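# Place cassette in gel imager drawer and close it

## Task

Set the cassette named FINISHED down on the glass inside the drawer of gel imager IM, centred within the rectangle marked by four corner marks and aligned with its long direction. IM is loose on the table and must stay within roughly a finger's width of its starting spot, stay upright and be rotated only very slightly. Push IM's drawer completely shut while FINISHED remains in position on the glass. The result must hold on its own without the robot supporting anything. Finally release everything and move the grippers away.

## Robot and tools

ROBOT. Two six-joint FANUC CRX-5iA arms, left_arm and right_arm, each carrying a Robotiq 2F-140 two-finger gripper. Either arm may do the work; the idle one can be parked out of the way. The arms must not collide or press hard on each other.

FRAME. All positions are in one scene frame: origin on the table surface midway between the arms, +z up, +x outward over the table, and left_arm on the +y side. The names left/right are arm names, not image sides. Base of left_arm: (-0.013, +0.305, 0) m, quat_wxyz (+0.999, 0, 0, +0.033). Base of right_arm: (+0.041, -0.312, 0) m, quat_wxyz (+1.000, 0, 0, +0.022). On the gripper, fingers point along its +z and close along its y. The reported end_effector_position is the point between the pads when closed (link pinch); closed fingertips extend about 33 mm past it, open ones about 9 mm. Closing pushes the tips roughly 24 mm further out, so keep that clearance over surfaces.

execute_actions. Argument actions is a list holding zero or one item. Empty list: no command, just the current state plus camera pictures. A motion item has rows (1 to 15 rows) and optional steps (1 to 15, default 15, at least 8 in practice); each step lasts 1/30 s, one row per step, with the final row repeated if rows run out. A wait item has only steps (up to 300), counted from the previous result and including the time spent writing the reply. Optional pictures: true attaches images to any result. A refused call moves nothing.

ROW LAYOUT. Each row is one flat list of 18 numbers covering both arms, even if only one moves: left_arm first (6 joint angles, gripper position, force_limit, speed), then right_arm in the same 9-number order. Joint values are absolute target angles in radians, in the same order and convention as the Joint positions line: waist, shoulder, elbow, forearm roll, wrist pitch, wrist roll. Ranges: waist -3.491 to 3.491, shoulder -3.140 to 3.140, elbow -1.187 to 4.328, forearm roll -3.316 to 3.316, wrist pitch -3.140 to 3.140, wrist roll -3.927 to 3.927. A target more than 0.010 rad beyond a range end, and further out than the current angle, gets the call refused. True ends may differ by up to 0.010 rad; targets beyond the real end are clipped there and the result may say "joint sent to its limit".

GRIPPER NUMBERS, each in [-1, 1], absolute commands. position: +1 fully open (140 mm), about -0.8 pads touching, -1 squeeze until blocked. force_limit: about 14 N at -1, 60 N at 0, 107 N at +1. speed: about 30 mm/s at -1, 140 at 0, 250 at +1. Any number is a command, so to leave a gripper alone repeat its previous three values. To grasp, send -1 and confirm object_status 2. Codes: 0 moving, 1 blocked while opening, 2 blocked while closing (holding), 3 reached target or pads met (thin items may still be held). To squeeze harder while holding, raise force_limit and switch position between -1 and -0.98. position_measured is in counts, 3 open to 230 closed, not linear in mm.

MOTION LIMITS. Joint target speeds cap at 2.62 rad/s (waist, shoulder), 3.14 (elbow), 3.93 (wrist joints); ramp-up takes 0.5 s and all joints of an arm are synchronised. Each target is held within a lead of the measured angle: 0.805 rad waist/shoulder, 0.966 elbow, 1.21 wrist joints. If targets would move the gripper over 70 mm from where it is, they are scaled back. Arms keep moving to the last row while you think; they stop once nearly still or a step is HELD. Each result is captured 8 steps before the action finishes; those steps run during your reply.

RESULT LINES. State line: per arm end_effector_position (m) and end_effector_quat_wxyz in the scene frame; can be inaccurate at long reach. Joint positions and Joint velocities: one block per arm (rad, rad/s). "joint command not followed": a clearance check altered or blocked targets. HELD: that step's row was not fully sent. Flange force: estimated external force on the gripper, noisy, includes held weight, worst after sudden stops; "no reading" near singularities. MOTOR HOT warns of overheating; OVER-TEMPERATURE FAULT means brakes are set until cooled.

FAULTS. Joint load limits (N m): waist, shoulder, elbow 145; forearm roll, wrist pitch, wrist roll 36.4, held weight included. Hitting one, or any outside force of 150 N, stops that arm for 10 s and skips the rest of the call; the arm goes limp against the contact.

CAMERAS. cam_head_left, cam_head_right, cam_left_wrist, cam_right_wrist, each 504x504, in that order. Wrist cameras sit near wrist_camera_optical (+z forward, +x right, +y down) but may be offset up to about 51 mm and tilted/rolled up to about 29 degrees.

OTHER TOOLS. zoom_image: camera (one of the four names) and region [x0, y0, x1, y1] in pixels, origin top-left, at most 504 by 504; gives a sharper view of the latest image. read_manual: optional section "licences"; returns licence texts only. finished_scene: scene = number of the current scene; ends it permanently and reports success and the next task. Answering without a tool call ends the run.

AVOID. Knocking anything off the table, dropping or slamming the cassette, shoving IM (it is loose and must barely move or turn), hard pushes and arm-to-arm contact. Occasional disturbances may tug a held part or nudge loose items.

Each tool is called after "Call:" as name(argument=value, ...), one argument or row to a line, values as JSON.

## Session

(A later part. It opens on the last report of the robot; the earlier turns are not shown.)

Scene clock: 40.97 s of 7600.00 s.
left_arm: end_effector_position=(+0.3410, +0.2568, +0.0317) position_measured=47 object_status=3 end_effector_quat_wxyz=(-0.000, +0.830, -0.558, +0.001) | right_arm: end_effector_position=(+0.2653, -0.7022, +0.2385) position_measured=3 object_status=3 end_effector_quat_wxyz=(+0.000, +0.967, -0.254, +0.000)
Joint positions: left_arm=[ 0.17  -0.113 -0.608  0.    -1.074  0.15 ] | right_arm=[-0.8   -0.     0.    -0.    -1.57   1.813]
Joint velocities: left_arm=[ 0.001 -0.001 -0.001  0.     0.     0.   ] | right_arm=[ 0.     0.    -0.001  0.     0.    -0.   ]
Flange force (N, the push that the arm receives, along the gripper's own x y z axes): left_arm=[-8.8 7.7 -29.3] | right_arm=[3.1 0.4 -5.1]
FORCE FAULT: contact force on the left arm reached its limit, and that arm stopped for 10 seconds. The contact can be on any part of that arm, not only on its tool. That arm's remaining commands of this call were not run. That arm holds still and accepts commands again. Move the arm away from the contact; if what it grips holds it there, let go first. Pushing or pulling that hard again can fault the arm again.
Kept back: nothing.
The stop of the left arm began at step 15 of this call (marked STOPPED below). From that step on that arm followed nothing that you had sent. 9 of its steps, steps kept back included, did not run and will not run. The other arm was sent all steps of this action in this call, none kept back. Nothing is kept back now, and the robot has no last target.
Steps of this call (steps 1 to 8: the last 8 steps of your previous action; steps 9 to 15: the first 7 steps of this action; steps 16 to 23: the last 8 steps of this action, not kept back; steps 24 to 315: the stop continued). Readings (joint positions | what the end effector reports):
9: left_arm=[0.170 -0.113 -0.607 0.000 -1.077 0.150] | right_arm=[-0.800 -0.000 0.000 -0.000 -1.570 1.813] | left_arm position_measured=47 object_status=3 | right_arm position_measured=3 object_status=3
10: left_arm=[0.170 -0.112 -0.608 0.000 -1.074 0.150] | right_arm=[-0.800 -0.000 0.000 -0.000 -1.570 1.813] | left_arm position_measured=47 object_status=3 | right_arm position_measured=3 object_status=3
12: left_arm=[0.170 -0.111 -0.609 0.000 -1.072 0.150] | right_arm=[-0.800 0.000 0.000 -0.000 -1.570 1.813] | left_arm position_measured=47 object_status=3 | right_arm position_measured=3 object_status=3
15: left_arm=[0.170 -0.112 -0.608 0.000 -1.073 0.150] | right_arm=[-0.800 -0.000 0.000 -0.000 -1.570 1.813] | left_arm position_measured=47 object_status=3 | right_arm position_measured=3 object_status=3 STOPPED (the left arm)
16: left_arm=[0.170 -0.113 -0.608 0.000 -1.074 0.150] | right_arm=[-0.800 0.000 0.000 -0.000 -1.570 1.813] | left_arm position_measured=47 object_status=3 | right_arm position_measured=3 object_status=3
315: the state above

Call:
execute_actions(
  actions=[
    {"rows": [[0.1704,-0.12046,-0.59959,0.0,-1.09165,0.150,0.65,-0.3,-0.6, -0.8,0.0,0.0,0.0,-1.57,1.813,1,0,0],[0.1704,-0.12046,-0.59959,0.0,-1.09165,0.150,0.65,-0.3,-0.6, -0.8,0.0,0.0,0.0,-1.57,1.813,1,0,0],[0.1704,-0.12046,-0.59959,0.0,-1.09165,0.150,0.65,-0.3,-0.6, -0.8,0.0,0.0,0.0,-1.57,1.813,1,0,0],[0.1704,-0.12046,-0.59959,0.0,-1.09165,0.150,0.65,-0.3,-0.6, -0.8,0.0,0.0,0.0,-1.57,1.813,1,0,0],[0.1704,-0.12046,-0.59959,0.0,-1.09165,0.150,0.65,-0.3,-0.6, -0.8,0.0,0.0,0.0,-1.57,1.813,1,0,0],[0.1704,-0.12046,-0.59959,0.0,-1.09165,0.150,-1,-0.3,-0.7, -0.8,0.0,0.0,0.0,-1.57,1.813,1,0,0]], "steps": 15},
  ],
)

Call:
execute_actions(
  actions=[
    {"steps": 16},
  ],
  pictures=true,
)

Scene clock: 42.00 s of 7600.00 s.
left_arm: end_effector_position=(+0.3407, +0.2568, +0.0372) position_measured=49 object_status=0 end_effector_quat_wxyz=(+0.000, +0.830, -0.558, +0.000) | right_arm: end_effector_position=(+0.2653, -0.7022, +0.2385) position_measured=3 object_status=3 end_effector_quat_wxyz=(+0.000, +0.967, -0.254, +0.000)
Joint positions: left_arm=[ 0.17  -0.12  -0.6    0.    -1.092  0.15 ] | right_arm=[-0.8    0.     0.    -0.    -1.57   1.813]
Joint velocities: left_arm=[ 0.001  0.001 -0.001 -0.001 -0.003 -0.001] | right_arm=[-0.    -0.     0.     0.     0.     0.001]
Flange force (N, the push that the arm receives, along the gripper's own x y z axes): left_arm=[-0.3 -7.1 0.2] | right_arm=[4.9 -0.6 -5.7]
Steps of this call (steps 1 to 24: nothing new was sent; steps 25 to 31: the first 7 steps of this action). Readings (joint positions | what the end effector reports):
25: left_arm=[0.170 -0.113 -0.608 0.000 -1.074 0.150] | right_arm=[-0.800 -0.000 0.000 -0.000 -1.570 1.813] | left_arm position_measured=47 object_status=3 | right_arm position_measured=3 object_status=3
26: left_arm=[0.170 -0.115 -0.606 0.000 -1.078 0.150] | right_arm=[-0.800 -0.000 0.000 -0.000 -1.570 1.813] | left_arm position_measured=47 object_status=3 | right_arm position_measured=3 object_status=3
28: left_arm=[0.170 -0.120 -0.600 0.000 -1.091 0.150] | right_arm=[-0.800 0.000 -0.000 -0.000 -1.570 1.813] | left_arm position_measured=47 object_status=3 | right_arm position_measured=3 object_status=3
31: the state above

Scene clock: 42.53 s of 7600.00 s.
left_arm: end_effector_position=(+0.3408, +0.2569, +0.0374) position_measured=86 object_status=2 end_effector_quat_wxyz=(-0.000, +0.830, -0.558, +0.000) | right_arm: end_effector_position=(+0.2653, -0.7022, +0.2385) position_measured=3 object_status=3 end_effector_quat_wxyz=(+0.000, +0.967, -0.254, +0.000)
Joint positions: left_arm=[ 0.17  -0.121 -0.599  0.    -1.092  0.15 ] | right_arm=[-0.8   -0.     0.    -0.    -1.57   1.813]
Joint velocities: left_arm=[ 0.001  0.    -0.002 -0.    -0.     0.   ] | right_arm=[ 0.    -0.001  0.     0.     0.    -0.001]
Flange force (N, the push that the arm receives, along the gripper's own x y z axes): left_arm=[-5.0 -6.7 -24.9] | right_arm=[3.4 -2.1 -4.6]
Kept back: nothing.
Steps of this call (steps 1 to 8: the last 8 steps of your previous action; steps 9 to 15: the robot went on to your last target; step 16: nothing new was sent). Readings (joint positions | what the end effector reports):
1: left_arm=[0.170 -0.120 -0.600 0.000 -1.092 0.150] | right_arm=[-0.800 0.000 -0.000 -0.000 -1.570 1.813] | left_arm position_measured=52 object_status=0 | right_arm position_measured=3 object_status=3
2: left_arm=[0.170 -0.120 -0.600 0.000 -1.092 0.150] | right_arm=[-0.800 -0.000 0.000 -0.000 -1.570 1.813] | left_arm position_measured=56 object_status=0 | right_arm position_measured=3 object_status=3
4: left_arm=[0.170 -0.120 -0.600 0.000 -1.092 0.150] | right_arm=[-0.800 -0.000 0.000 -0.000 -1.570 1.813] | left_arm position_measured=62 object_status=0 | right_arm position_measured=3 object_status=3
8: left_arm=[0.170 -0.120 -0.600 0.000 -1.092 0.150] | right_arm=[-0.800 -0.000 0.000 -0.000 -1.570 1.813] | left_arm position_measured=76 object_status=0 | right_arm position_measured=3 object_status=3
16: the state above
All arms were judged still, so your last target was given up. Only a new action makes them travel on or press farther. Fingers that are still opening or closing keep moving.

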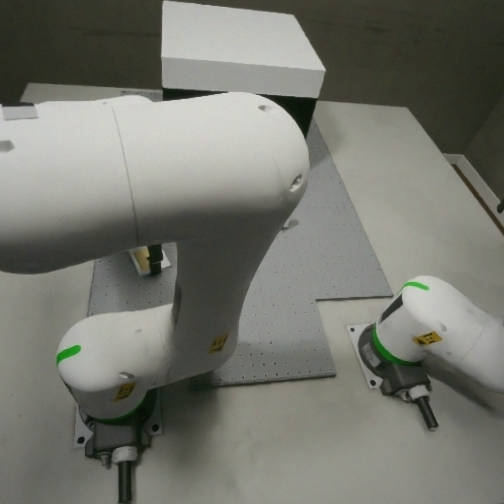

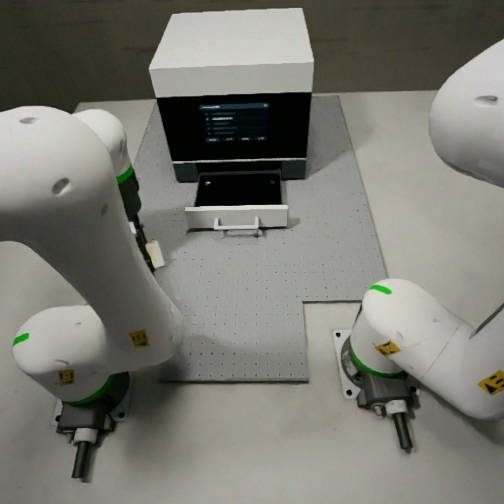

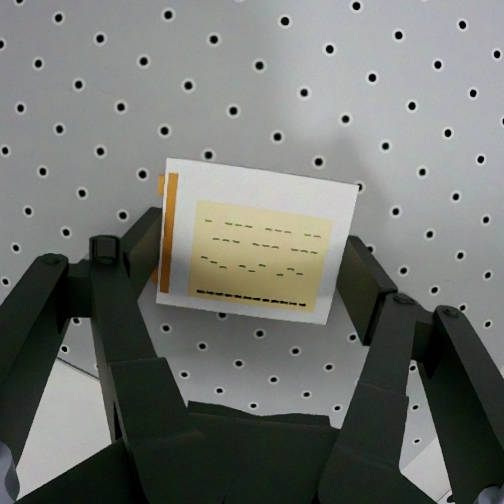

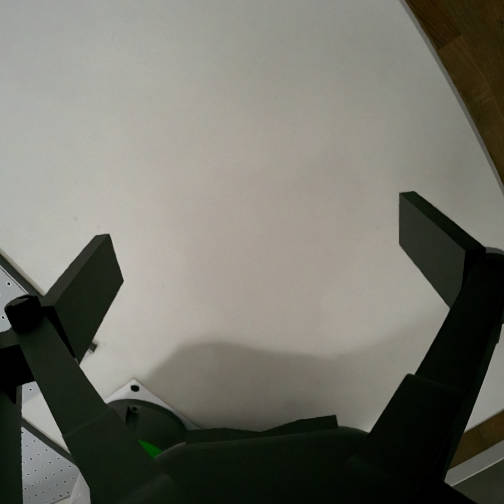

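Call:
zoom_image(
  camera="cam_left_wrist",
  region=[110, 140, 400, 340],
)

Region (110, 140, 400, 340) of cam_left_wrist's 504x504 image, scaled by 1.738, with more detail than that image has; it fills the top 348 rows of this view, and the rest is white.

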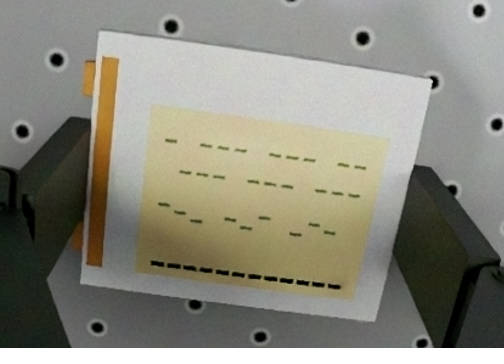

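Call:
execute_actions(
  actions=[
    {"rows": [[0.1704,-0.12115,-0.59888,0.0,-1.09305,0.150,-0.98,0.3,-0.7, -0.8,0.0,0.0,0.0,-1.57,1.813,1,0,0]], "steps": 15},
  ],
)

Scene clock: 43.50 s of 7600.00 s.
left_arm: end_effector_position=(+0.3406, +0.2568, +0.0376) position_measured=89 object_status=2 end_effector_quat_wxyz=(+0.000, +0.830, -0.558, -0.000) | right_arm: end_effector_position=(+0.2653, -0.7022, +0.2385) position_measured=3 object_status=3 end_effector_quat_wxyz=(+0.000, +0.967, -0.254, +0.000)
Joint positions: left_arm=[ 0.17  -0.121 -0.599  0.    -1.093  0.15 ] | right_arm=[-0.8   -0.     0.    -0.    -1.57   1.813]
Joint velocities: left_arm=[ 0.    -0.002  0.001  0.    -0.002  0.001] | right_arm=[ 0.    -0.     0.    -0.    -0.     0.001]
Flange force (N, the push that the arm receives, along the gripper's own x y z axes): left_arm=[-4.8 -10.7 -26.6] | right_arm=[3.4 -2.3 -4.6]
Steps of this call (steps 1 to 22: nothing new was sent; steps 23 to 29: the first 7 steps of this action). Readings (joint positions | what the end effector reports):
23: left_arm=[0.170 -0.120 -0.600 0.000 -1.092 0.150] | right_arm=[-0.800 0.000 -0.000 -0.000 -1.570 1.813] | left_arm position_measured=86 object_status=0 | right_arm position_measured=3 object_status=3
24: left_arm=[0.170 -0.121 -0.599 0.000 -1.092 0.150] | right_arm=[-0.800 -0.000 0.000 -0.000 -1.570 1.813] | left_arm position_measured=89 object_status=0 | right_arm position_measured=3 object_status=3
26: left_arm=[0.170 -0.121 -0.599 0.000 -1.092 0.150] | right_arm=[-0.800 -0.000 0.000 -0.000 -1.570 1.813] | left_arm position_measured=89 object_status=0 | right_arm position_measured=3 object_status=3
29: the state above

Call:
execute_actions(
  actions=[
    {"rows": [[0.1704,-0.1222,-0.5978,0.0,-1.0952,0.150,-0.98,0.3,-0.7, -0.8,0.0,0.0,0.0,-1.57,1.813,1,0,0],[0.1704,-0.1236,-0.5964,0.0,-1.0980,0.150,-0.98,0.3,-0.7, -0.8,0.0,0.0,0.0,-1.57,1.813,1,0,0],[0.1704,-0.1256,-0.5941,0.0,-1.1023,0.150,-0.98,0.3,-0.7, -0.8,0.0,0.0,0.0,-1.57,1.813,1,0,0],[0.1704,-0.1283,-0.5912,0.0,-1.1079,0.150,-0.98,0.3,-0.7, -0.8,0.0,0.0,0.0,-1.57,1.813,1,0,0],[0.1704,-0.1322,-0.5867,0.0,-1.1163,0.150,-0.98,0.3,-0.7, -0.8,0.0,0.0,0.0,-1.57,1.813,1,0,0],[0.1704,-0.1373,-0.5807,0.0,-1.1274,0.150,-0.98,0.3,-0.7, -0.8,0.0,0.0,0.0,-1.57,1.813,1,0,0],[0.1704,-0.1433,-0.5732,0.0,-1.1409,0.150,-0.98,0.3,-0.7, -0.8,0.0,0.0,0.0,-1.57,1.813,1,0,0],[0.1704,-0.1492,-0.5657,0.0,-1.1543,0.150,-0.98,0.3,-0.7, -0.8,0.0,0.0,0.0,-1.57,1.813,1,0,0]], "steps": 12},
  ],
)

Call:
execute_actions(
  actions=[
    {"steps": 12},
  ],
  pictures=true,
)

Scene clock: 44.23 s of 7600.00 s.
left_arm: end_effector_position=(+0.3404, +0.2568, +0.0403) position_measured=89 object_status=2 end_effector_quat_wxyz=(+0.000, +0.830, -0.558, -0.000) | right_arm: end_effector_position=(+0.2653, -0.7022, +0.2385) position_measured=3 object_status=3 end_effector_quat_wxyz=(+0.000, +0.967, -0.254, +0.000)
Joint positions: left_arm=[ 0.17  -0.125 -0.595 -0.    -1.101  0.15 ] | right_arm=[-0.8   -0.     0.    -0.    -1.57   1.813]
Joint velocities: left_arm=[ 0.    -0.058  0.066 -0.    -0.116 -0.   ] | right_arm=[-0.    -0.001  0.001 -0.    -0.    -0.   ]
Flange force (N, the push that the arm receives, along the gripper's own x y z axes): left_arm=[-1.3 -6.2 5.0] | right_arm=[2.9 -3.5 -5.4]
Steps of this call (steps 1 to 8: the last 8 steps of your previous action; steps 9 to 15: the robot went on to your last target; steps 16 to 18: nothing new was sent; steps 19 to 22: the first 4 steps of this action). Readings (joint positions | what the end effector reports):
19: left_arm=[0.170 -0.121 -0.599 0.000 -1.093 0.150] | right_arm=[-0.800 0.000 0.000 -0.000 -1.570 1.813] | left_arm position_measured=89 object_status=2 | right_arm position_measured=3 object_status=3
20: left_arm=[0.170 -0.122 -0.598 -0.000 -1.095 0.150] | right_arm=[-0.800 -0.000 0.000 -0.000 -1.570 1.813] | left_arm position_measured=89 object_status=2 | right_arm position_measured=3 object_status=3
22: the state above

Scene clock: 44.63 s of 7600.00 s.
left_arm: end_effector_position=(+0.3406, +0.2569, +0.0600) position_measured=89 object_status=2 end_effector_quat_wxyz=(-0.000, +0.830, -0.558, -0.000) | right_arm: end_effector_position=(+0.2653, -0.7022, +0.2385) position_measured=3 object_status=3 end_effector_quat_wxyz=(+0.000, +0.967, -0.254, +0.000)
Joint positions: left_arm=[ 0.17  -0.149 -0.566 -0.    -1.154  0.15 ] | right_arm=[-0.8   -0.     0.    -0.    -1.57   1.813]
Joint velocities: left_arm=[ 0.001 -0.001  0.001 -0.    -0.001 -0.   ] | right_arm=[ 0.     0.001 -0.001  0.    -0.    -0.001]
Flange force (N, the push that the arm receives, along the gripper's own x y z axes): left_arm=[0.2 -8.4 -0.6] | right_arm=[3.3 -3.0 -4.7]
Kept back: nothing.
Steps of this call (steps 1 to 8: the last 8 steps of your previous action; steps 9 to 12: the robot went on to your last target). Readings (joint positions | what the end effector reports):
1: left_arm=[0.170 -0.127 -0.593 -0.000 -1.105 0.150] | right_arm=[-0.800 -0.000 0.000 0.000 -1.570 1.813] | left_arm position_measured=89 object_status=2 | right_arm position_measured=3 object_status=3
2: left_arm=[0.170 -0.130 -0.589 -0.000 -1.112 0.150] | right_arm=[-0.800 -0.000 0.000 -0.000 -1.570 1.813] | left_arm position_measured=89 object_status=2 | right_arm position_measured=3 object_status=3
4: left_arm=[0.170 -0.139 -0.579 -0.000 -1.131 0.150] | right_arm=[-0.800 0.000 0.000 -0.000 -1.570 1.813] | left_arm position_measured=89 object_status=2 | right_arm position_measured=3 object_status=3
8: left_arm=[0.170 -0.149 -0.566 -0.000 -1.154 0.150] | right_arm=[-0.800 -0.000 0.000 0.000 -1.570 1.813] | left_arm position_measured=89 object_status=2 | right_arm position_measured=3 object_status=3
12: the state above

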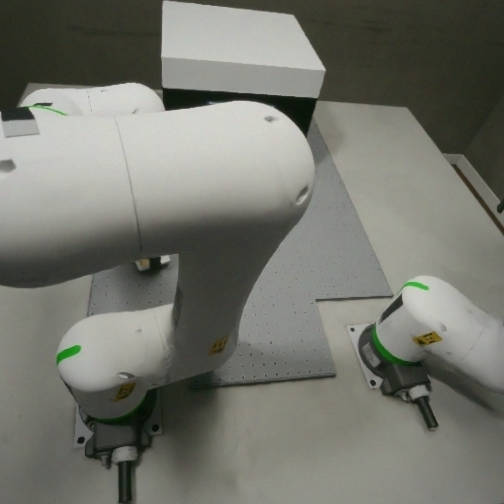

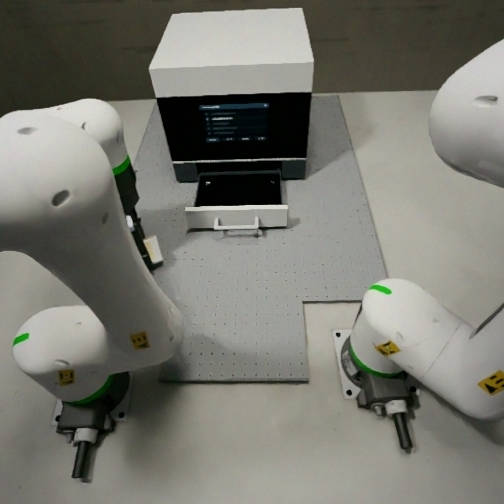

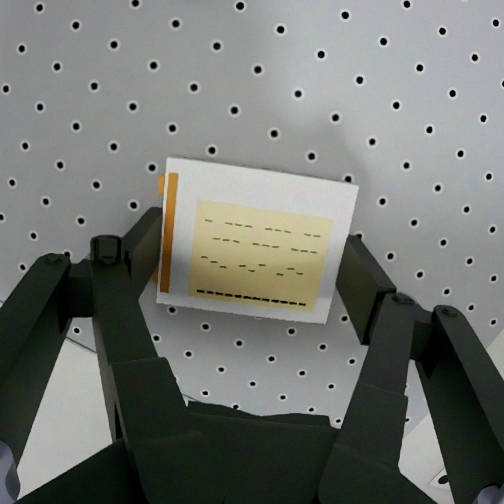

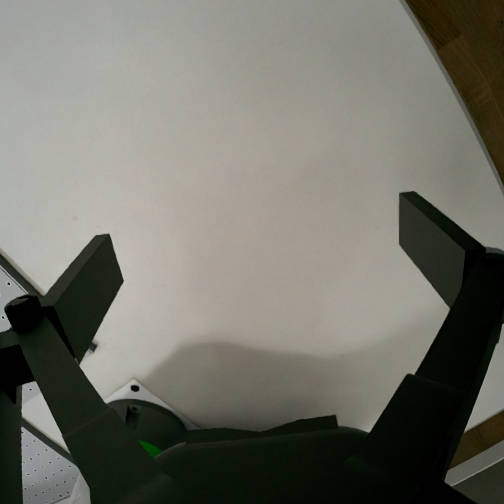

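Call:
zoom_image(
  camera="cam_head_right",
  region=[240, 150, 400, 310],
)

Call:
zoom_image(
  camera="cam_head_right",
  region=[130, 150, 290, 310],
)

Region (240, 150, 400, 310) of cam_head_right's 504x504 image, scaled by 3.150, with more detail than that image has.

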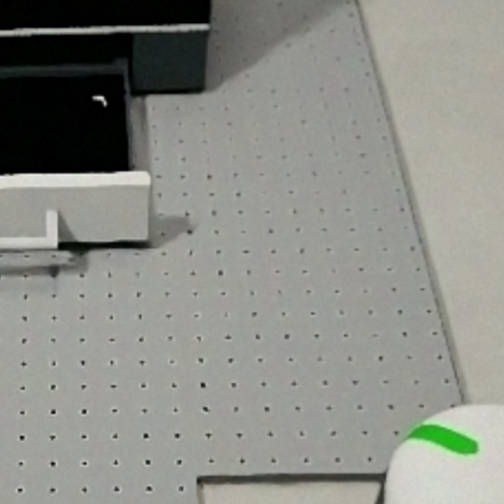

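Region (130, 150, 290, 310) of cam_head_right's 504x504 image, scaled by 3.150, with more detail than that image has.

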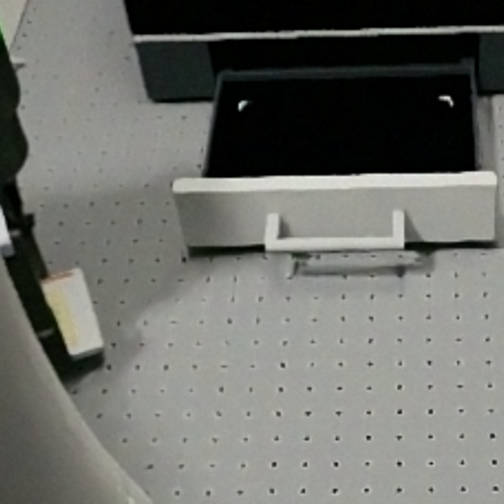

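Call:
execute_actions(
  actions=[
    {"rows": [[0.1704,-0.2271,-0.3858,0.0,-1.4120,0.0,-0.98,0.3,-0.7, -0.8,0.0,0.0,0.0,-1.57,1.813,1,0,0]], "steps": 10},
  ],
)

Call:
execute_actions(
  actions=[
    {"rows": [[-0.3443,0.4371,0.3441,0.0,-1.4778,-1.2930,-0.98,0.3,-0.7, -0.8,0.0,0.0,0.0,-1.57,1.813,1,0,0]], "steps": 15},
  ],
)

Call:
execute_actions(
  actions=[
    {"steps": 30},
  ],
  pictures=true,
)

Scene clock: 47.00 s of 7600.00 s.
left_arm: end_effector_position=(+0.3407, +0.2568, +0.0614) position_measured=89 object_status=2 end_effector_quat_wxyz=(+0.000, +0.829, -0.559, -0.000) | right_arm: end_effector_position=(+0.2653, -0.7022, +0.2385) position_measured=3 object_status=3 end_effector_quat_wxyz=(+0.000, +0.967, -0.254, +0.000)
Joint positions: left_arm=[ 0.17  -0.15  -0.563  0.    -1.159  0.148] | right_arm=[-0.8   -0.     0.    -0.    -1.57   1.813]
Joint velocities: left_arm=[ 0.001 -0.06   0.158 -0.    -0.238 -0.141] | right_arm=[ 0.    -0.     0.     0.     0.    -0.001]
Flange force (N, the push that the arm receives, along the gripper's own x y z axes): left_arm=[1.0 -11.9 16.7] | right_arm=[2.4 -1.6 -4.3]
Steps of this call (steps 1 to 30: the robot went on to your last target; steps 31 to 69: nothing new was sent; steps 70 to 71: the first 2 steps of this action). Readings (joint positions | what the end effector reports):
70: left_arm=[0.170 -0.149 -0.566 0.000 -1.154 0.150] | right_arm=[-0.800 -0.000 0.000 -0.000 -1.570 1.813] | left_arm position_measured=89 object_status=2 | right_arm position_measured=3 object_status=3
71: the state above

Scene clock: 47.50 s of 7600.00 s.
left_arm: end_effector_position=(+0.3831, +0.2406, +0.1849) position_measured=89 object_status=2 end_effector_quat_wxyz=(-0.016, +0.702, -0.711, +0.011) | right_arm: end_effector_position=(+0.2653, -0.7022, +0.2385) position_measured=3 object_status=3 end_effector_quat_wxyz=(+0.000, +0.967, -0.254, +0.000)
Joint positions: left_arm=[ 0.102 -0.15  -0.265  0.    -1.418 -0.181] | right_arm=[-0.8   -0.     0.    -0.    -1.57   1.813]
Joint velocities: left_arm=[-0.663  0.811  0.935  0.    -0.068 -1.655] | right_arm=[ 0.     0.001 -0.001 -0.     0.    -0.   ]
Flange force (N, the push that the arm receives, along the gripper's own x y z axes): left_arm=[-15.2 13.3 -13.2] | right_arm=[3.5 -1.4 -4.8]
Steps of this call (steps 1 to 8: the last 8 steps of your previous action; steps 9 to 15: the first 7 steps of this action). Readings (joint positions | what the end effector reports):
9: left_arm=[0.170 -0.225 -0.390 0.000 -1.406 0.004] | right_arm=[-0.800 -0.000 -0.000 -0.000 -1.570 1.813] | left_arm position_measured=89 object_status=2 | right_arm position_measured=3 object_status=3
10: left_arm=[0.169 -0.226 -0.381 0.000 -1.411 -0.006] | right_arm=[-0.800 -0.000 0.000 0.000 -1.570 1.813] | left_arm position_measured=89 object_status=2 | right_arm position_measured=3 object_status=3
12: left_arm=[0.153 -0.211 -0.349 0.000 -1.413 -0.050] | right_arm=[-0.800 0.000 0.000 -0.000 -1.570 1.813] | left_arm position_measured=89 object_status=2 | right_arm position_measured=3 object_status=3
15: the state above

Scene clock: 48.50 s of 7600.00 s.
left_arm: end_effector_position=(+0.5300, +0.0152, +0.1601) position_measured=89 object_status=2 end_effector_quat_wxyz=(+0.000, +0.000, +1.000, +0.000) | right_arm: end_effector_position=(+0.2653, -0.7022, +0.2385) position_measured=3 object_status=3 end_effector_quat_wxyz=(+0.000, +0.967, -0.254, +0.000)
Joint positions: left_arm=[-0.344  0.437  0.344 -0.    -1.478 -1.293] | right_arm=[-0.8   -0.     0.    -0.    -1.57   1.813]
Joint velocities: left_arm=[-0.     0.002  0.001  0.    -0.     0.   ] | right_arm=[-0.     0.001  0.    -0.     0.     0.   ]
Flange force (N, the push that the arm receives, along the gripper's own x y z axes): left_arm=[-11.4 -6.0 -2.2] | right_arm=[3.3 -2.6 -5.3]
Kept back: nothing.
Steps of this call (steps 1 to 8: the last 8 steps of your previous action; steps 9 to 30: the robot went on to your last target). Readings (joint positions | what the end effector reports):
1: left_arm=[0.079 -0.120 -0.233 0.000 -1.421 -0.238] | right_arm=[-0.800 0.000 -0.000 -0.000 -1.570 1.813] | left_arm position_measured=89 object_status=2 | right_arm position_measured=3 object_status=3
2: left_arm=[0.056 -0.089 -0.202 0.000 -1.424 -0.296] | right_arm=[-0.800 0.000 -0.000 -0.000 -1.570 1.813] | left_arm position_measured=89 object_status=2 | right_arm position_measured=3 object_status=3
4: left_arm=[0.011 -0.030 -0.141 0.000 -1.430 -0.408] | right_arm=[-0.800 -0.000 0.000 -0.000 -1.570 1.813] | left_arm position_measured=89 object_status=2 | right_arm position_measured=3 object_status=3
8: left_arm=[-0.077 0.086 -0.020 0.000 -1.442 -0.628] | right_arm=[-0.800 -0.000 0.000 -0.000 -1.570 1.813] | left_arm position_measured=89 object_status=2 | right_arm position_measured=3 object_status=3
30: the state above

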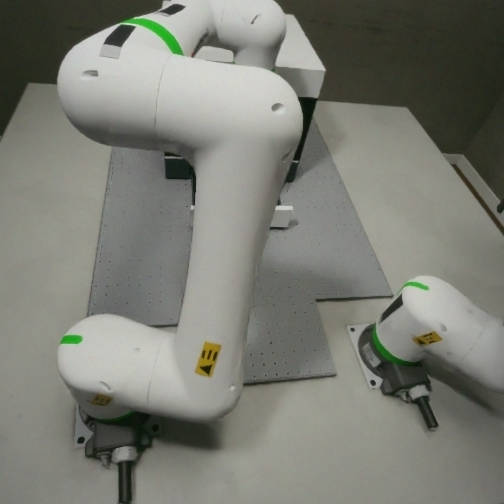

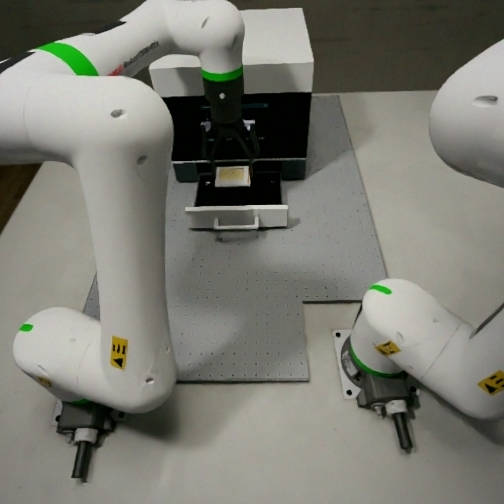

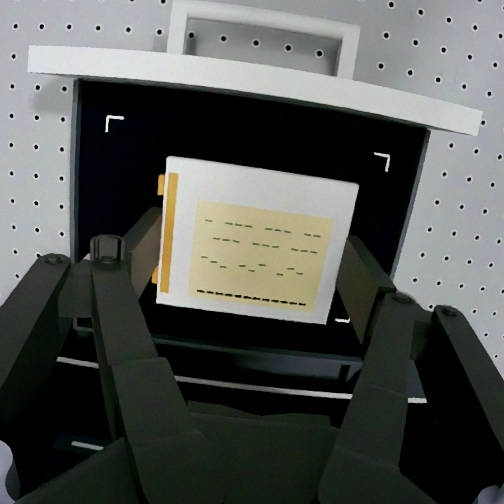

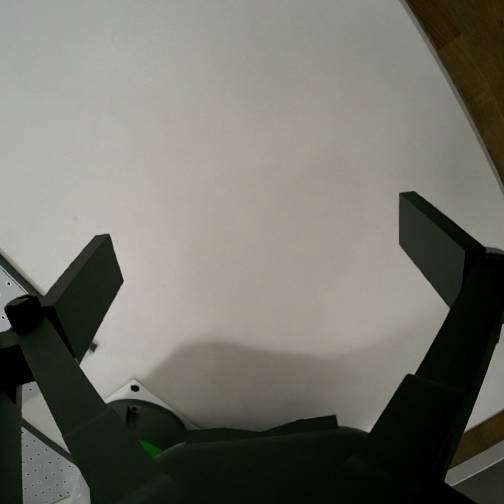

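Call:
zoom_image(
  camera="cam_left_wrist",
  region=[60, 60, 260, 220],
)

Call:
zoom_image(
  camera="cam_left_wrist",
  region=[280, 100, 500, 350],
)

Region (60, 60, 260, 220) of cam_left_wrist's 504x504 image, scaled by 2.520, with more detail than that image has; it fills the top 403 rows of this view, and the rest is white.

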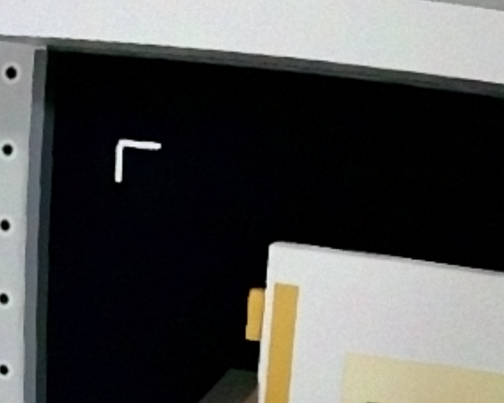

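Region (280, 100, 500, 350) of cam_left_wrist's 504x504 image, scaled by 2.016, with more detail than that image has; it fills the left 444 columns of this view, and the rest is white.

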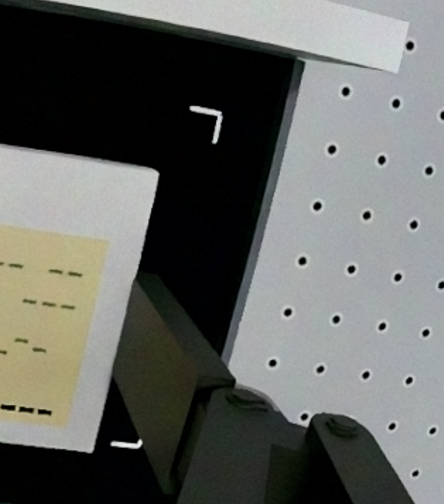

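Call:
execute_actions(
  actions=[
    {"rows": [[-0.3547,0.5078,0.3047,0.0,-1.3676,-1.2826,-0.98,0.3,-0.7, -0.8,0.0,0.0,0.0,-1.57,1.813,1,0,0]], "steps": 15},
  ],
)

Call:
execute_actions(
  actions=[
    {"steps": 10},
  ],
  pictures=true,
)

Scene clock: 51.17 s of 7600.00 s.
left_arm: end_effector_position=(+0.5439, +0.0049, +0.1031) position_measured=89 object_status=2 end_effector_quat_wxyz=(-0.001, +0.000, +1.000, +0.000) | right_arm: end_effector_position=(+0.2653, -0.7022, +0.2385) position_measured=3 object_status=3 end_effector_quat_wxyz=(+0.000, +0.967, -0.254, +0.000)
Joint positions: left_arm=[-0.354  0.504  0.307  0.    -1.375 -1.283] | right_arm=[-0.8   -0.     0.    -0.    -1.57   1.813]
Joint velocities: left_arm=[-0.029  0.194 -0.101  0.     0.309  0.03 ] | right_arm=[-0.    -0.001  0.001  0.     0.     0.   ]
Flange force (N, the push that the arm receives, along the gripper's own x y z axes): left_arm=[-38.3 -16.8 34.4] | right_arm=[3.9 -2.0 -5.8]
Steps of this call (steps 1 to 15: the robot went on to your last target; steps 16 to 73: nothing new was sent; steps 74 to 80: the first 7 steps of this action). Readings (joint positions | what the end effector reports):
74: left_arm=[-0.344 0.437 0.344 -0.000 -1.478 -1.293] | right_arm=[-0.800 -0.000 0.000 -0.000 -1.570 1.813] | left_arm position_measured=89 object_status=2 | right_arm position_measured=3 object_status=3
75: left_arm=[-0.345 0.440 0.343 0.000 -1.474 -1.293] | right_arm=[-0.800 -0.000 0.000 -0.000 -1.570 1.813] | left_arm position_measured=89 object_status=2 | right_arm position_measured=3 object_status=3
77: left_arm=[-0.348 0.461 0.331 0.000 -1.440 -1.290] | right_arm=[-0.800 0.000 0.000 -0.000 -1.570 1.813] | left_arm position_measured=89 object_status=2 | right_arm position_measured=3 object_status=3
80: the state above

Scene clock: 51.50 s of 7600.00 s.
left_arm: end_effector_position=(+0.5451, +0.0041, +0.1000) position_measured=89 object_status=2 end_effector_quat_wxyz=(+0.000, +0.000, +1.000, -0.000) | right_arm: end_effector_position=(+0.2653, -0.7022, +0.2385) position_measured=3 object_status=3 end_effector_quat_wxyz=(+0.000, +0.967, -0.254, +0.000)
Joint positions: left_arm=[-0.355  0.508  0.305  0.    -1.368 -1.283] | right_arm=[-0.8   -0.     0.    -0.    -1.57   1.813]
Joint velocities: left_arm=[-0.    -0.    -0.     0.    -0.001 -0.   ] | right_arm=[-0.    -0.002 -0.    -0.    -0.    -0.   ]
Flange force (N, the push that the arm receives, along the gripper's own x y z axes): left_arm=[-8.1 -1.7 -0.4] | right_arm=[2.5 -2.1 -4.1]
Kept back: nothing.
Steps of this call (steps 1 to 8: the last 8 steps of your previous action; steps 9 to 10: the robot went on to your last target). Readings (joint positions | what the end effector reports):
1: left_arm=[-0.355 0.508 0.305 0.000 -1.369 -1.283] | right_arm=[-0.800 -0.000 0.000 -0.000 -1.570 1.813] | left_arm position_measured=89 object_status=2 | right_arm position_measured=3 object_status=3
2: left_arm=[-0.355 0.508 0.305 0.000 -1.368 -1.283] | right_arm=[-0.800 -0.000 0.000 -0.000 -1.570 1.813] | left_arm position_measured=89 object_status=2 | right_arm position_measured=3 object_status=3
4: left_arm=[-0.355 0.508 0.305 0.000 -1.368 -1.283] | right_arm=[-0.800 -0.000 0.000 -0.000 -1.570 1.813] | left_arm position_measured=89 object_status=2 | right_arm position_measured=3 object_status=3
8: left_arm=[-0.355 0.508 0.305 0.000 -1.368 -1.283] | right_arm=[-0.800 -0.000 0.000 -0.000 -1.570 1.813] | left_arm position_measured=89 object_status=2 | right_arm position_measured=3 object_status=3
10: the state above

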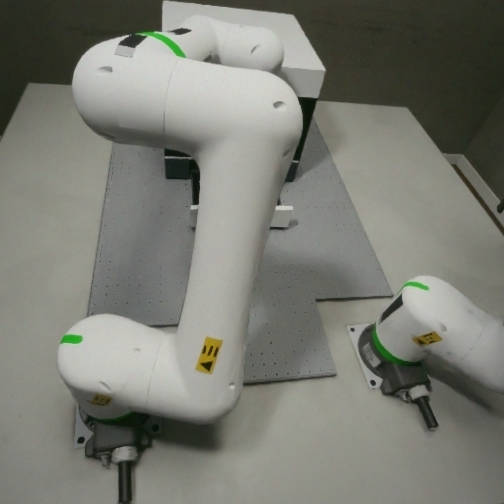

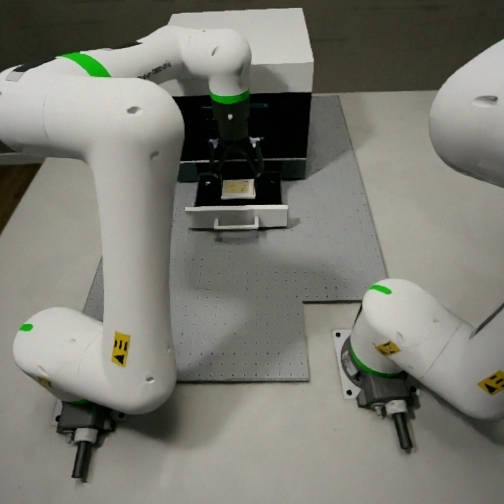

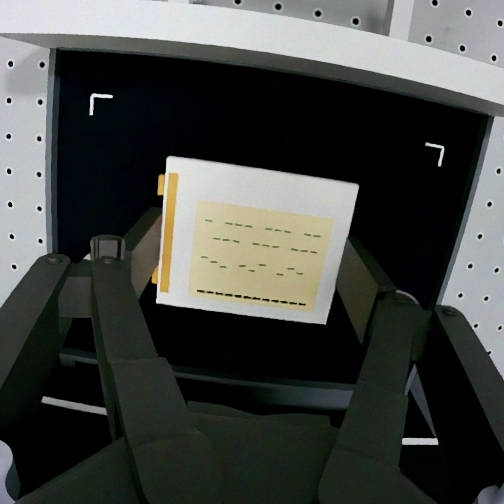

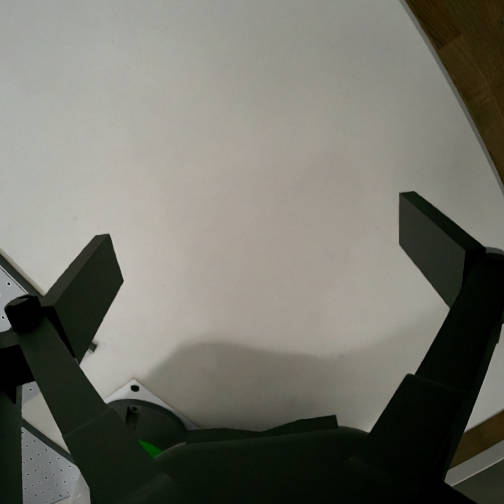

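Call:
zoom_image(
  camera="cam_left_wrist",
  region=[60, 70, 200, 190],
)

Call:
zoom_image(
  camera="cam_left_wrist",
  region=[340, 110, 480, 230],
)

Call:
zoom_image(
  camera="cam_head_right",
  region=[170, 140, 320, 240],
)

Region (60, 70, 200, 190) of cam_left_wrist's 504x504 image, scaled by 3.600, with more detail than that image has; it fills the top 432 rows of this view, and the rest is white.

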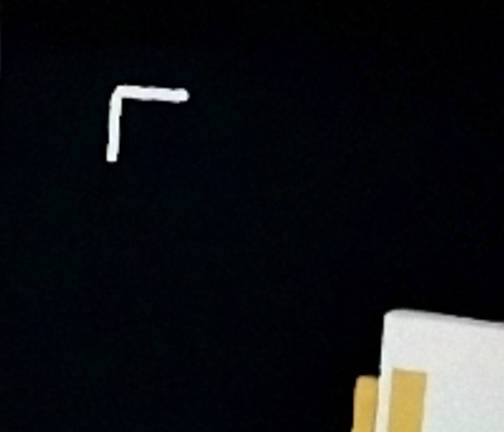

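Region (340, 110, 480, 230) of cam_left_wrist's 504x504 image, scaled by 3.600, with more detail than that image has; it fills the top 432 rows of this view, and the rest is white.

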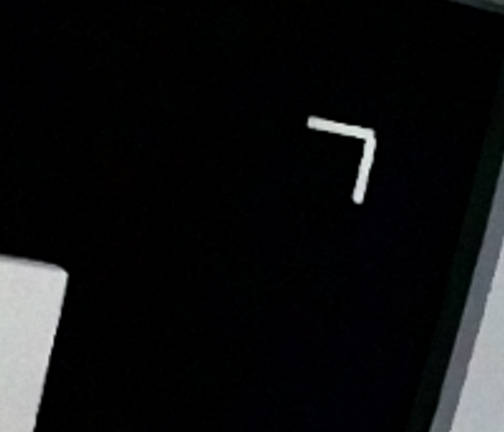

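Region (170, 140, 320, 240) of cam_head_right's 504x504 image, scaled by 3.360, with more detail than that image has.

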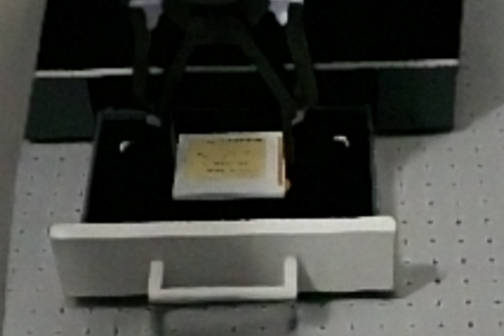

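Call:
execute_actions(
  actions=[
    {"rows": [[-0.35315,0.52184,0.28252,0.0,-1.33148,-1.28415,-0.98,0.3,-0.7, -0.8,0.0,0.0,0.0,-1.57,1.813,1,0,0]], "steps": 12},
  ],
)

Call:
execute_actions(
  actions=[
    {"steps": 10},
  ],
  pictures=true,
)

Scene clock: 53.03 s of 7600.00 s.
left_arm: end_effector_position=(+0.5465, +0.0043, +0.0852) position_measured=89 object_status=2 end_effector_quat_wxyz=(-0.000, +0.000, +1.000, +0.000) | right_arm: end_effector_position=(+0.2653, -0.7022, +0.2385) position_measured=3 object_status=3 end_effector_quat_wxyz=(+0.000, +0.967, -0.254, +0.000)
Joint positions: left_arm=[-0.354  0.519  0.286 -0.    -1.338 -1.283] | right_arm=[-0.8    0.     0.    -0.    -1.57   1.813]
Joint velocities: left_arm=[ 0.02   0.151 -0.202 -0.014  0.285 -0.019] | right_arm=[ 0.     0.001  0.    -0.    -0.    -0.   ]
Flange force (N, the push that the arm receives, along the gripper's own x y z axes): left_arm=[-18.8 -7.8 12.2] | right_arm=[4.0 -1.5 -5.4]
Steps of this call (steps 1 to 15: the robot went on to your last target; steps 16 to 42: nothing new was sent; steps 43 to 46: the first 4 steps of this action). Readings (joint positions | what the end effector reports):
43: left_arm=[-0.355 0.508 0.305 0.000 -1.367 -1.283] | right_arm=[-0.800 -0.000 0.000 -0.000 -1.570 1.813] | left_arm position_measured=89 object_status=2 | right_arm position_measured=3 object_status=3
44: left_arm=[-0.355 0.509 0.302 0.000 -1.363 -1.283] | right_arm=[-0.800 -0.000 0.000 -0.000 -1.570 1.813] | left_arm position_measured=89 object_status=2 | right_arm position_measured=3 object_status=3
46: the state above

Scene clock: 53.37 s of 7600.00 s.
left_arm: end_effector_position=(+0.5470, +0.0046, +0.0819) position_measured=89 object_status=2 end_effector_quat_wxyz=(-0.000, +0.000, +1.000, +0.000) | right_arm: end_effector_position=(+0.2653, -0.7022, +0.2385) position_measured=3 object_status=3 end_effector_quat_wxyz=(+0.000, +0.967, -0.254, +0.000)
Joint positions: left_arm=[-0.353  0.522  0.282 -0.    -1.331 -1.284] | right_arm=[-0.8    0.     0.    -0.    -1.57   1.813]
Joint velocities: left_arm=[ 0.001 -0.     0.001  0.     0.    -0.   ] | right_arm=[ 0.    -0.002  0.     0.     0.    -0.   ]
Flange force (N, the push that the arm receives, along the gripper's own x y z axes): left_arm=[-7.6 -2.0 -1.7] | right_arm=[2.3 -2.0 -4.9]
Kept back: nothing.
Steps of this call (steps 1 to 8: the last 8 steps of your previous action; steps 9 to 10: the robot went on to your last target). Readings (joint positions | what the end effector reports):
1: left_arm=[-0.353 0.522 0.283 -0.000 -1.332 -1.284] | right_arm=[-0.800 -0.000 0.000 -0.000 -1.570 1.813] | left_arm position_measured=89 object_status=2 | right_arm position_measured=3 object_status=3
2: left_arm=[-0.353 0.522 0.282 -0.000 -1.332 -1.284] | right_arm=[-0.800 -0.000 0.000 -0.000 -1.570 1.813] | left_arm position_measured=89 object_status=2 | right_arm position_measured=3 object_status=3
4: left_arm=[-0.353 0.522 0.282 -0.000 -1.332 -1.284] | right_arm=[-0.800 0.000 0.000 -0.000 -1.570 1.813] | left_arm position_measured=89 object_status=2 | right_arm position_measured=3 object_status=3
8: left_arm=[-0.353 0.522 0.282 -0.000 -1.331 -1.284] | right_arm=[-0.800 -0.000 0.000 -0.000 -1.570 1.813] | left_arm position_measured=89 object_status=2 | right_arm position_measured=3 object_status=3
10: the state above

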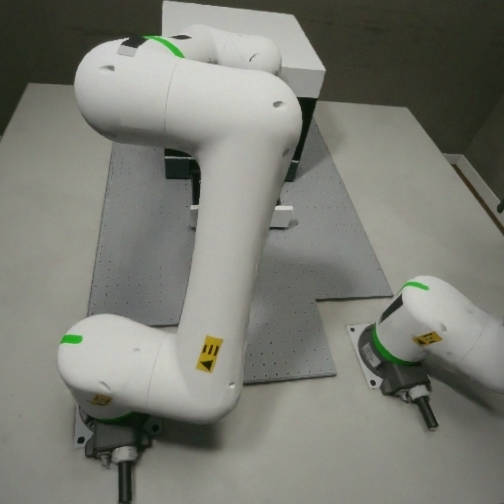

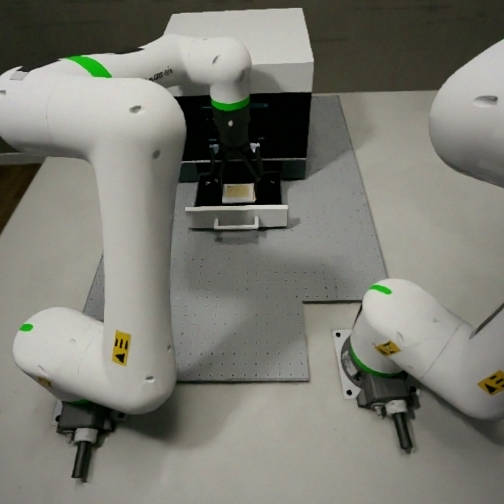

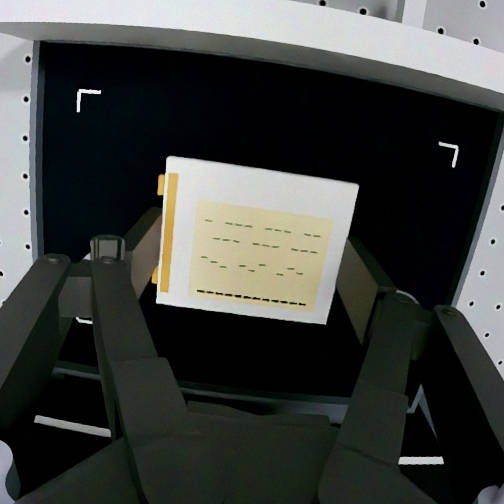

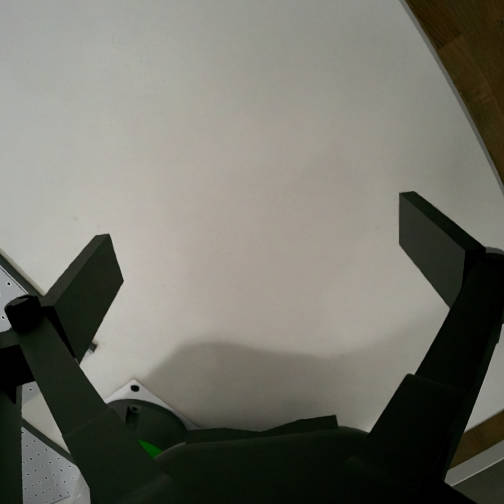

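Call:
zoom_image(
  camera="cam_left_wrist",
  region=[40, 70, 200, 340],
)

Call:
zoom_image(
  camera="cam_left_wrist",
  region=[320, 120, 480, 400],
)

Region (40, 70, 200, 340) of cam_left_wrist's 504x504 image, scaled by 1.867, with more detail than that image has; it fills the left 299 columns of this view, and the rest is white.

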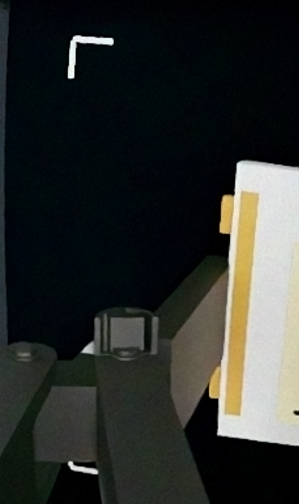

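Region (320, 120, 480, 400) of cam_left_wrist's 504x504 image, scaled by 1.800, with more detail than that image has; it fills the left 288 columns of this view, and the rest is white.

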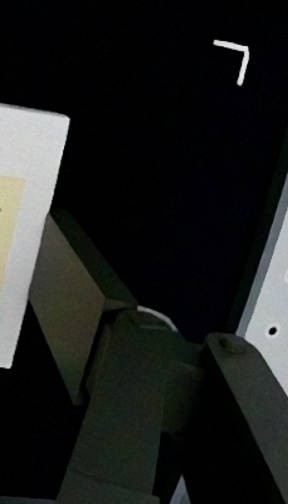

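Call:
execute_actions(
  actions=[
    {"rows": [[-0.35315,0.52311,0.27961,0.0,-1.32730,-1.28415,-0.98,0.3,-0.7, -0.8,0.0,0.0,0.0,-1.57,1.813,1,0,0],[-0.35315,0.52438,0.27671,0.0,-1.32312,-1.28415,-0.98,0.3,-0.7, -0.8,0.0,0.0,0.0,-1.57,1.813,1,0,0],[-0.35315,0.52534,0.27453,0.0,-1.31999,-1.28415,-0.98,0.3,-0.7, -0.8,0.0,0.0,0.0,-1.57,1.813,1,0,0]], "steps": 15},
  ],
)

Scene clock: 55.53 s of 7600.00 s.
left_arm: end_effector_position=(+0.5471, +0.0045, +0.0765) position_measured=89 object_status=2 end_effector_quat_wxyz=(+0.000, +0.000, +1.000, -0.000) | right_arm: end_effector_position=(+0.2653, -0.7022, +0.2385) position_measured=3 object_status=3 end_effector_quat_wxyz=(+0.000, +0.967, -0.254, +0.000)
Joint positions: left_arm=[-0.353  0.525  0.275  0.    -1.32  -1.284] | right_arm=[-0.8   -0.     0.    -0.    -1.57   1.813]
Joint velocities: left_arm=[ 0.    -0.    -0.001  0.    -0.    -0.   ] | right_arm=[-0.    -0.     0.     0.     0.    -0.001]
Flange force (N, the push that the arm receives, along the gripper's own x y z axes): left_arm=[-7.2 -1.5 -1.2] | right_arm=[3.6 -0.4 -5.2]
Steps of this call (steps 1 to 15: the robot went on to your last target; steps 16 to 58: nothing new was sent; steps 59 to 65: the first 7 steps of this action). Readings (joint positions | what the end effector reports):
59: left_arm=[-0.353 0.522 0.283 0.000 -1.331 -1.284] | right_arm=[-0.800 -0.000 0.000 -0.000 -1.570 1.813] | left_arm position_measured=89 object_status=2 | right_arm position_measured=3 object_status=3
60: left_arm=[-0.353 0.522 0.281 0.000 -1.329 -1.284] | right_arm=[-0.800 -0.000 0.000 -0.000 -1.570 1.813] | left_arm position_measured=89 object_status=2 | right_arm position_measured=3 object_status=3
62: left_arm=[-0.353 0.525 0.276 0.000 -1.321 -1.284] | right_arm=[-0.800 -0.000 0.000 -0.000 -1.570 1.813] | left_arm position_measured=89 object_status=2 | right_arm position_measured=3 object_status=3
65: the state above

Call:
execute_actions(
  actions=[
    {"rows": [[-0.35315,0.52578,0.27351,0.0,-1.31853,-1.28415,-0.98,0.3,-0.7, -0.8,0.0,0.0,0.0,-1.57,1.813,1,0,0]], "steps": 13},
  ],
)

Scene clock: 56.00 s of 7600.00 s.
left_arm: end_effector_position=(+0.5470, +0.0045, +0.0757) position_measured=89 object_status=2 end_effector_quat_wxyz=(-0.000, +0.000, +1.000, -0.000) | right_arm: end_effector_position=(+0.2653, -0.7022, +0.2385) position_measured=3 object_status=3 end_effector_quat_wxyz=(+0.000, +0.967, -0.254, +0.000)
Joint positions: left_arm=[-0.353  0.526  0.273  0.    -1.319 -1.284] | right_arm=[-0.8    0.     0.    -0.    -1.57   1.813]
Joint velocities: left_arm=[ 0.001 -0.    -0.001 -0.    -0.     0.   ] | right_arm=[0. 0. 0. 0. 0. 0.]
Flange force (N, the push that the arm receives, along the gripper's own x y z axes): left_arm=[-7.6 -2.3 -1.4] | right_arm=[2.2 -1.7 -4.9]
Steps of this call (steps 1 to 8: the last 8 steps of your previous action; step 9: the robot went on to your last target; steps 10 to 14: the first 5 steps of this action). Readings (joint positions | what the end effector reports):
10: left_arm=[-0.353 0.525 0.274 0.000 -1.320 -1.284] | right_arm=[-0.800 -0.000 0.000 -0.000 -1.570 1.813] | left_arm position_measured=89 object_status=2 | right_arm position_measured=3 object_status=3
11: left_arm=[-0.353 0.526 0.274 0.000 -1.319 -1.284] | right_arm=[-0.800 0.000 0.000 -0.000 -1.570 1.813] | left_arm position_measured=89 object_status=2 | right_arm position_measured=3 object_status=3
13: left_arm=[-0.353 0.526 0.273 0.000 -1.319 -1.284] | right_arm=[-0.800 -0.000 0.000 -0.000 -1.570 1.813] | left_arm position_measured=89 object_status=2 | right_arm position_measured=3 object_status=3
14: the state above

Call:
execute_actions(
  actions=[
    {"rows": [[-0.35315,0.52623,0.27250,0.0,-1.31707,-1.28415,-0.98,0.3,-0.7, -0.8,0.0,0.0,0.0,-1.57,1.813,1,0,0]], "steps": 13},
  ],
)

Scene clock: 56.43 s of 7600.00 s.
left_arm: end_effector_position=(+0.5471, +0.0046, +0.0751) position_measured=89 object_status=2 end_effector_quat_wxyz=(+0.000, +0.000, +1.000, +0.000) | right_arm: end_effector_position=(+0.2653, -0.7022, +0.2385) position_measured=3 object_status=3 end_effector_quat_wxyz=(+0.000, +0.967, -0.254, +0.000)
Joint positions: left_arm=[-0.353  0.526  0.273 -0.    -1.317 -1.284] | right_arm=[-0.8   -0.     0.    -0.    -1.57   1.813]
Joint velocities: left_arm=[-0.     0.    -0.001  0.    -0.     0.001] | right_arm=[ 0.     0.     0.    -0.     0.    -0.001]
Flange force (N, the push that the arm receives, along the gripper's own x y z axes): left_arm=[-7.5 -2.3 -2.3] | right_arm=[3.5 -1.8 -4.3]
Steps of this call (steps 1 to 8: the last 8 steps of your previous action; steps 9 to 13: the first 5 steps of this action). Readings (joint positions | what the end effector reports):
9: left_arm=[-0.353 0.526 0.273 0.000 -1.318 -1.284] | right_arm=[-0.800 0.000 -0.000 -0.000 -1.570 1.813] | left_arm position_measured=89 object_status=2 | right_arm position_measured=3 object_status=3
10: left_arm=[-0.353 0.526 0.273 0.000 -1.318 -1.284] | right_arm=[-0.800 0.000 0.000 -0.000 -1.570 1.813] | left_arm position_measured=89 object_status=2 | right_arm position_measured=3 object_status=3
12: left_arm=[-0.353 0.526 0.273 -0.000 -1.317 -1.284] | right_arm=[-0.800 -0.000 -0.000 -0.000 -1.570 1.813] | left_arm position_measured=89 object_status=2 | right_arm position_measured=3 object_status=3
13: the state above


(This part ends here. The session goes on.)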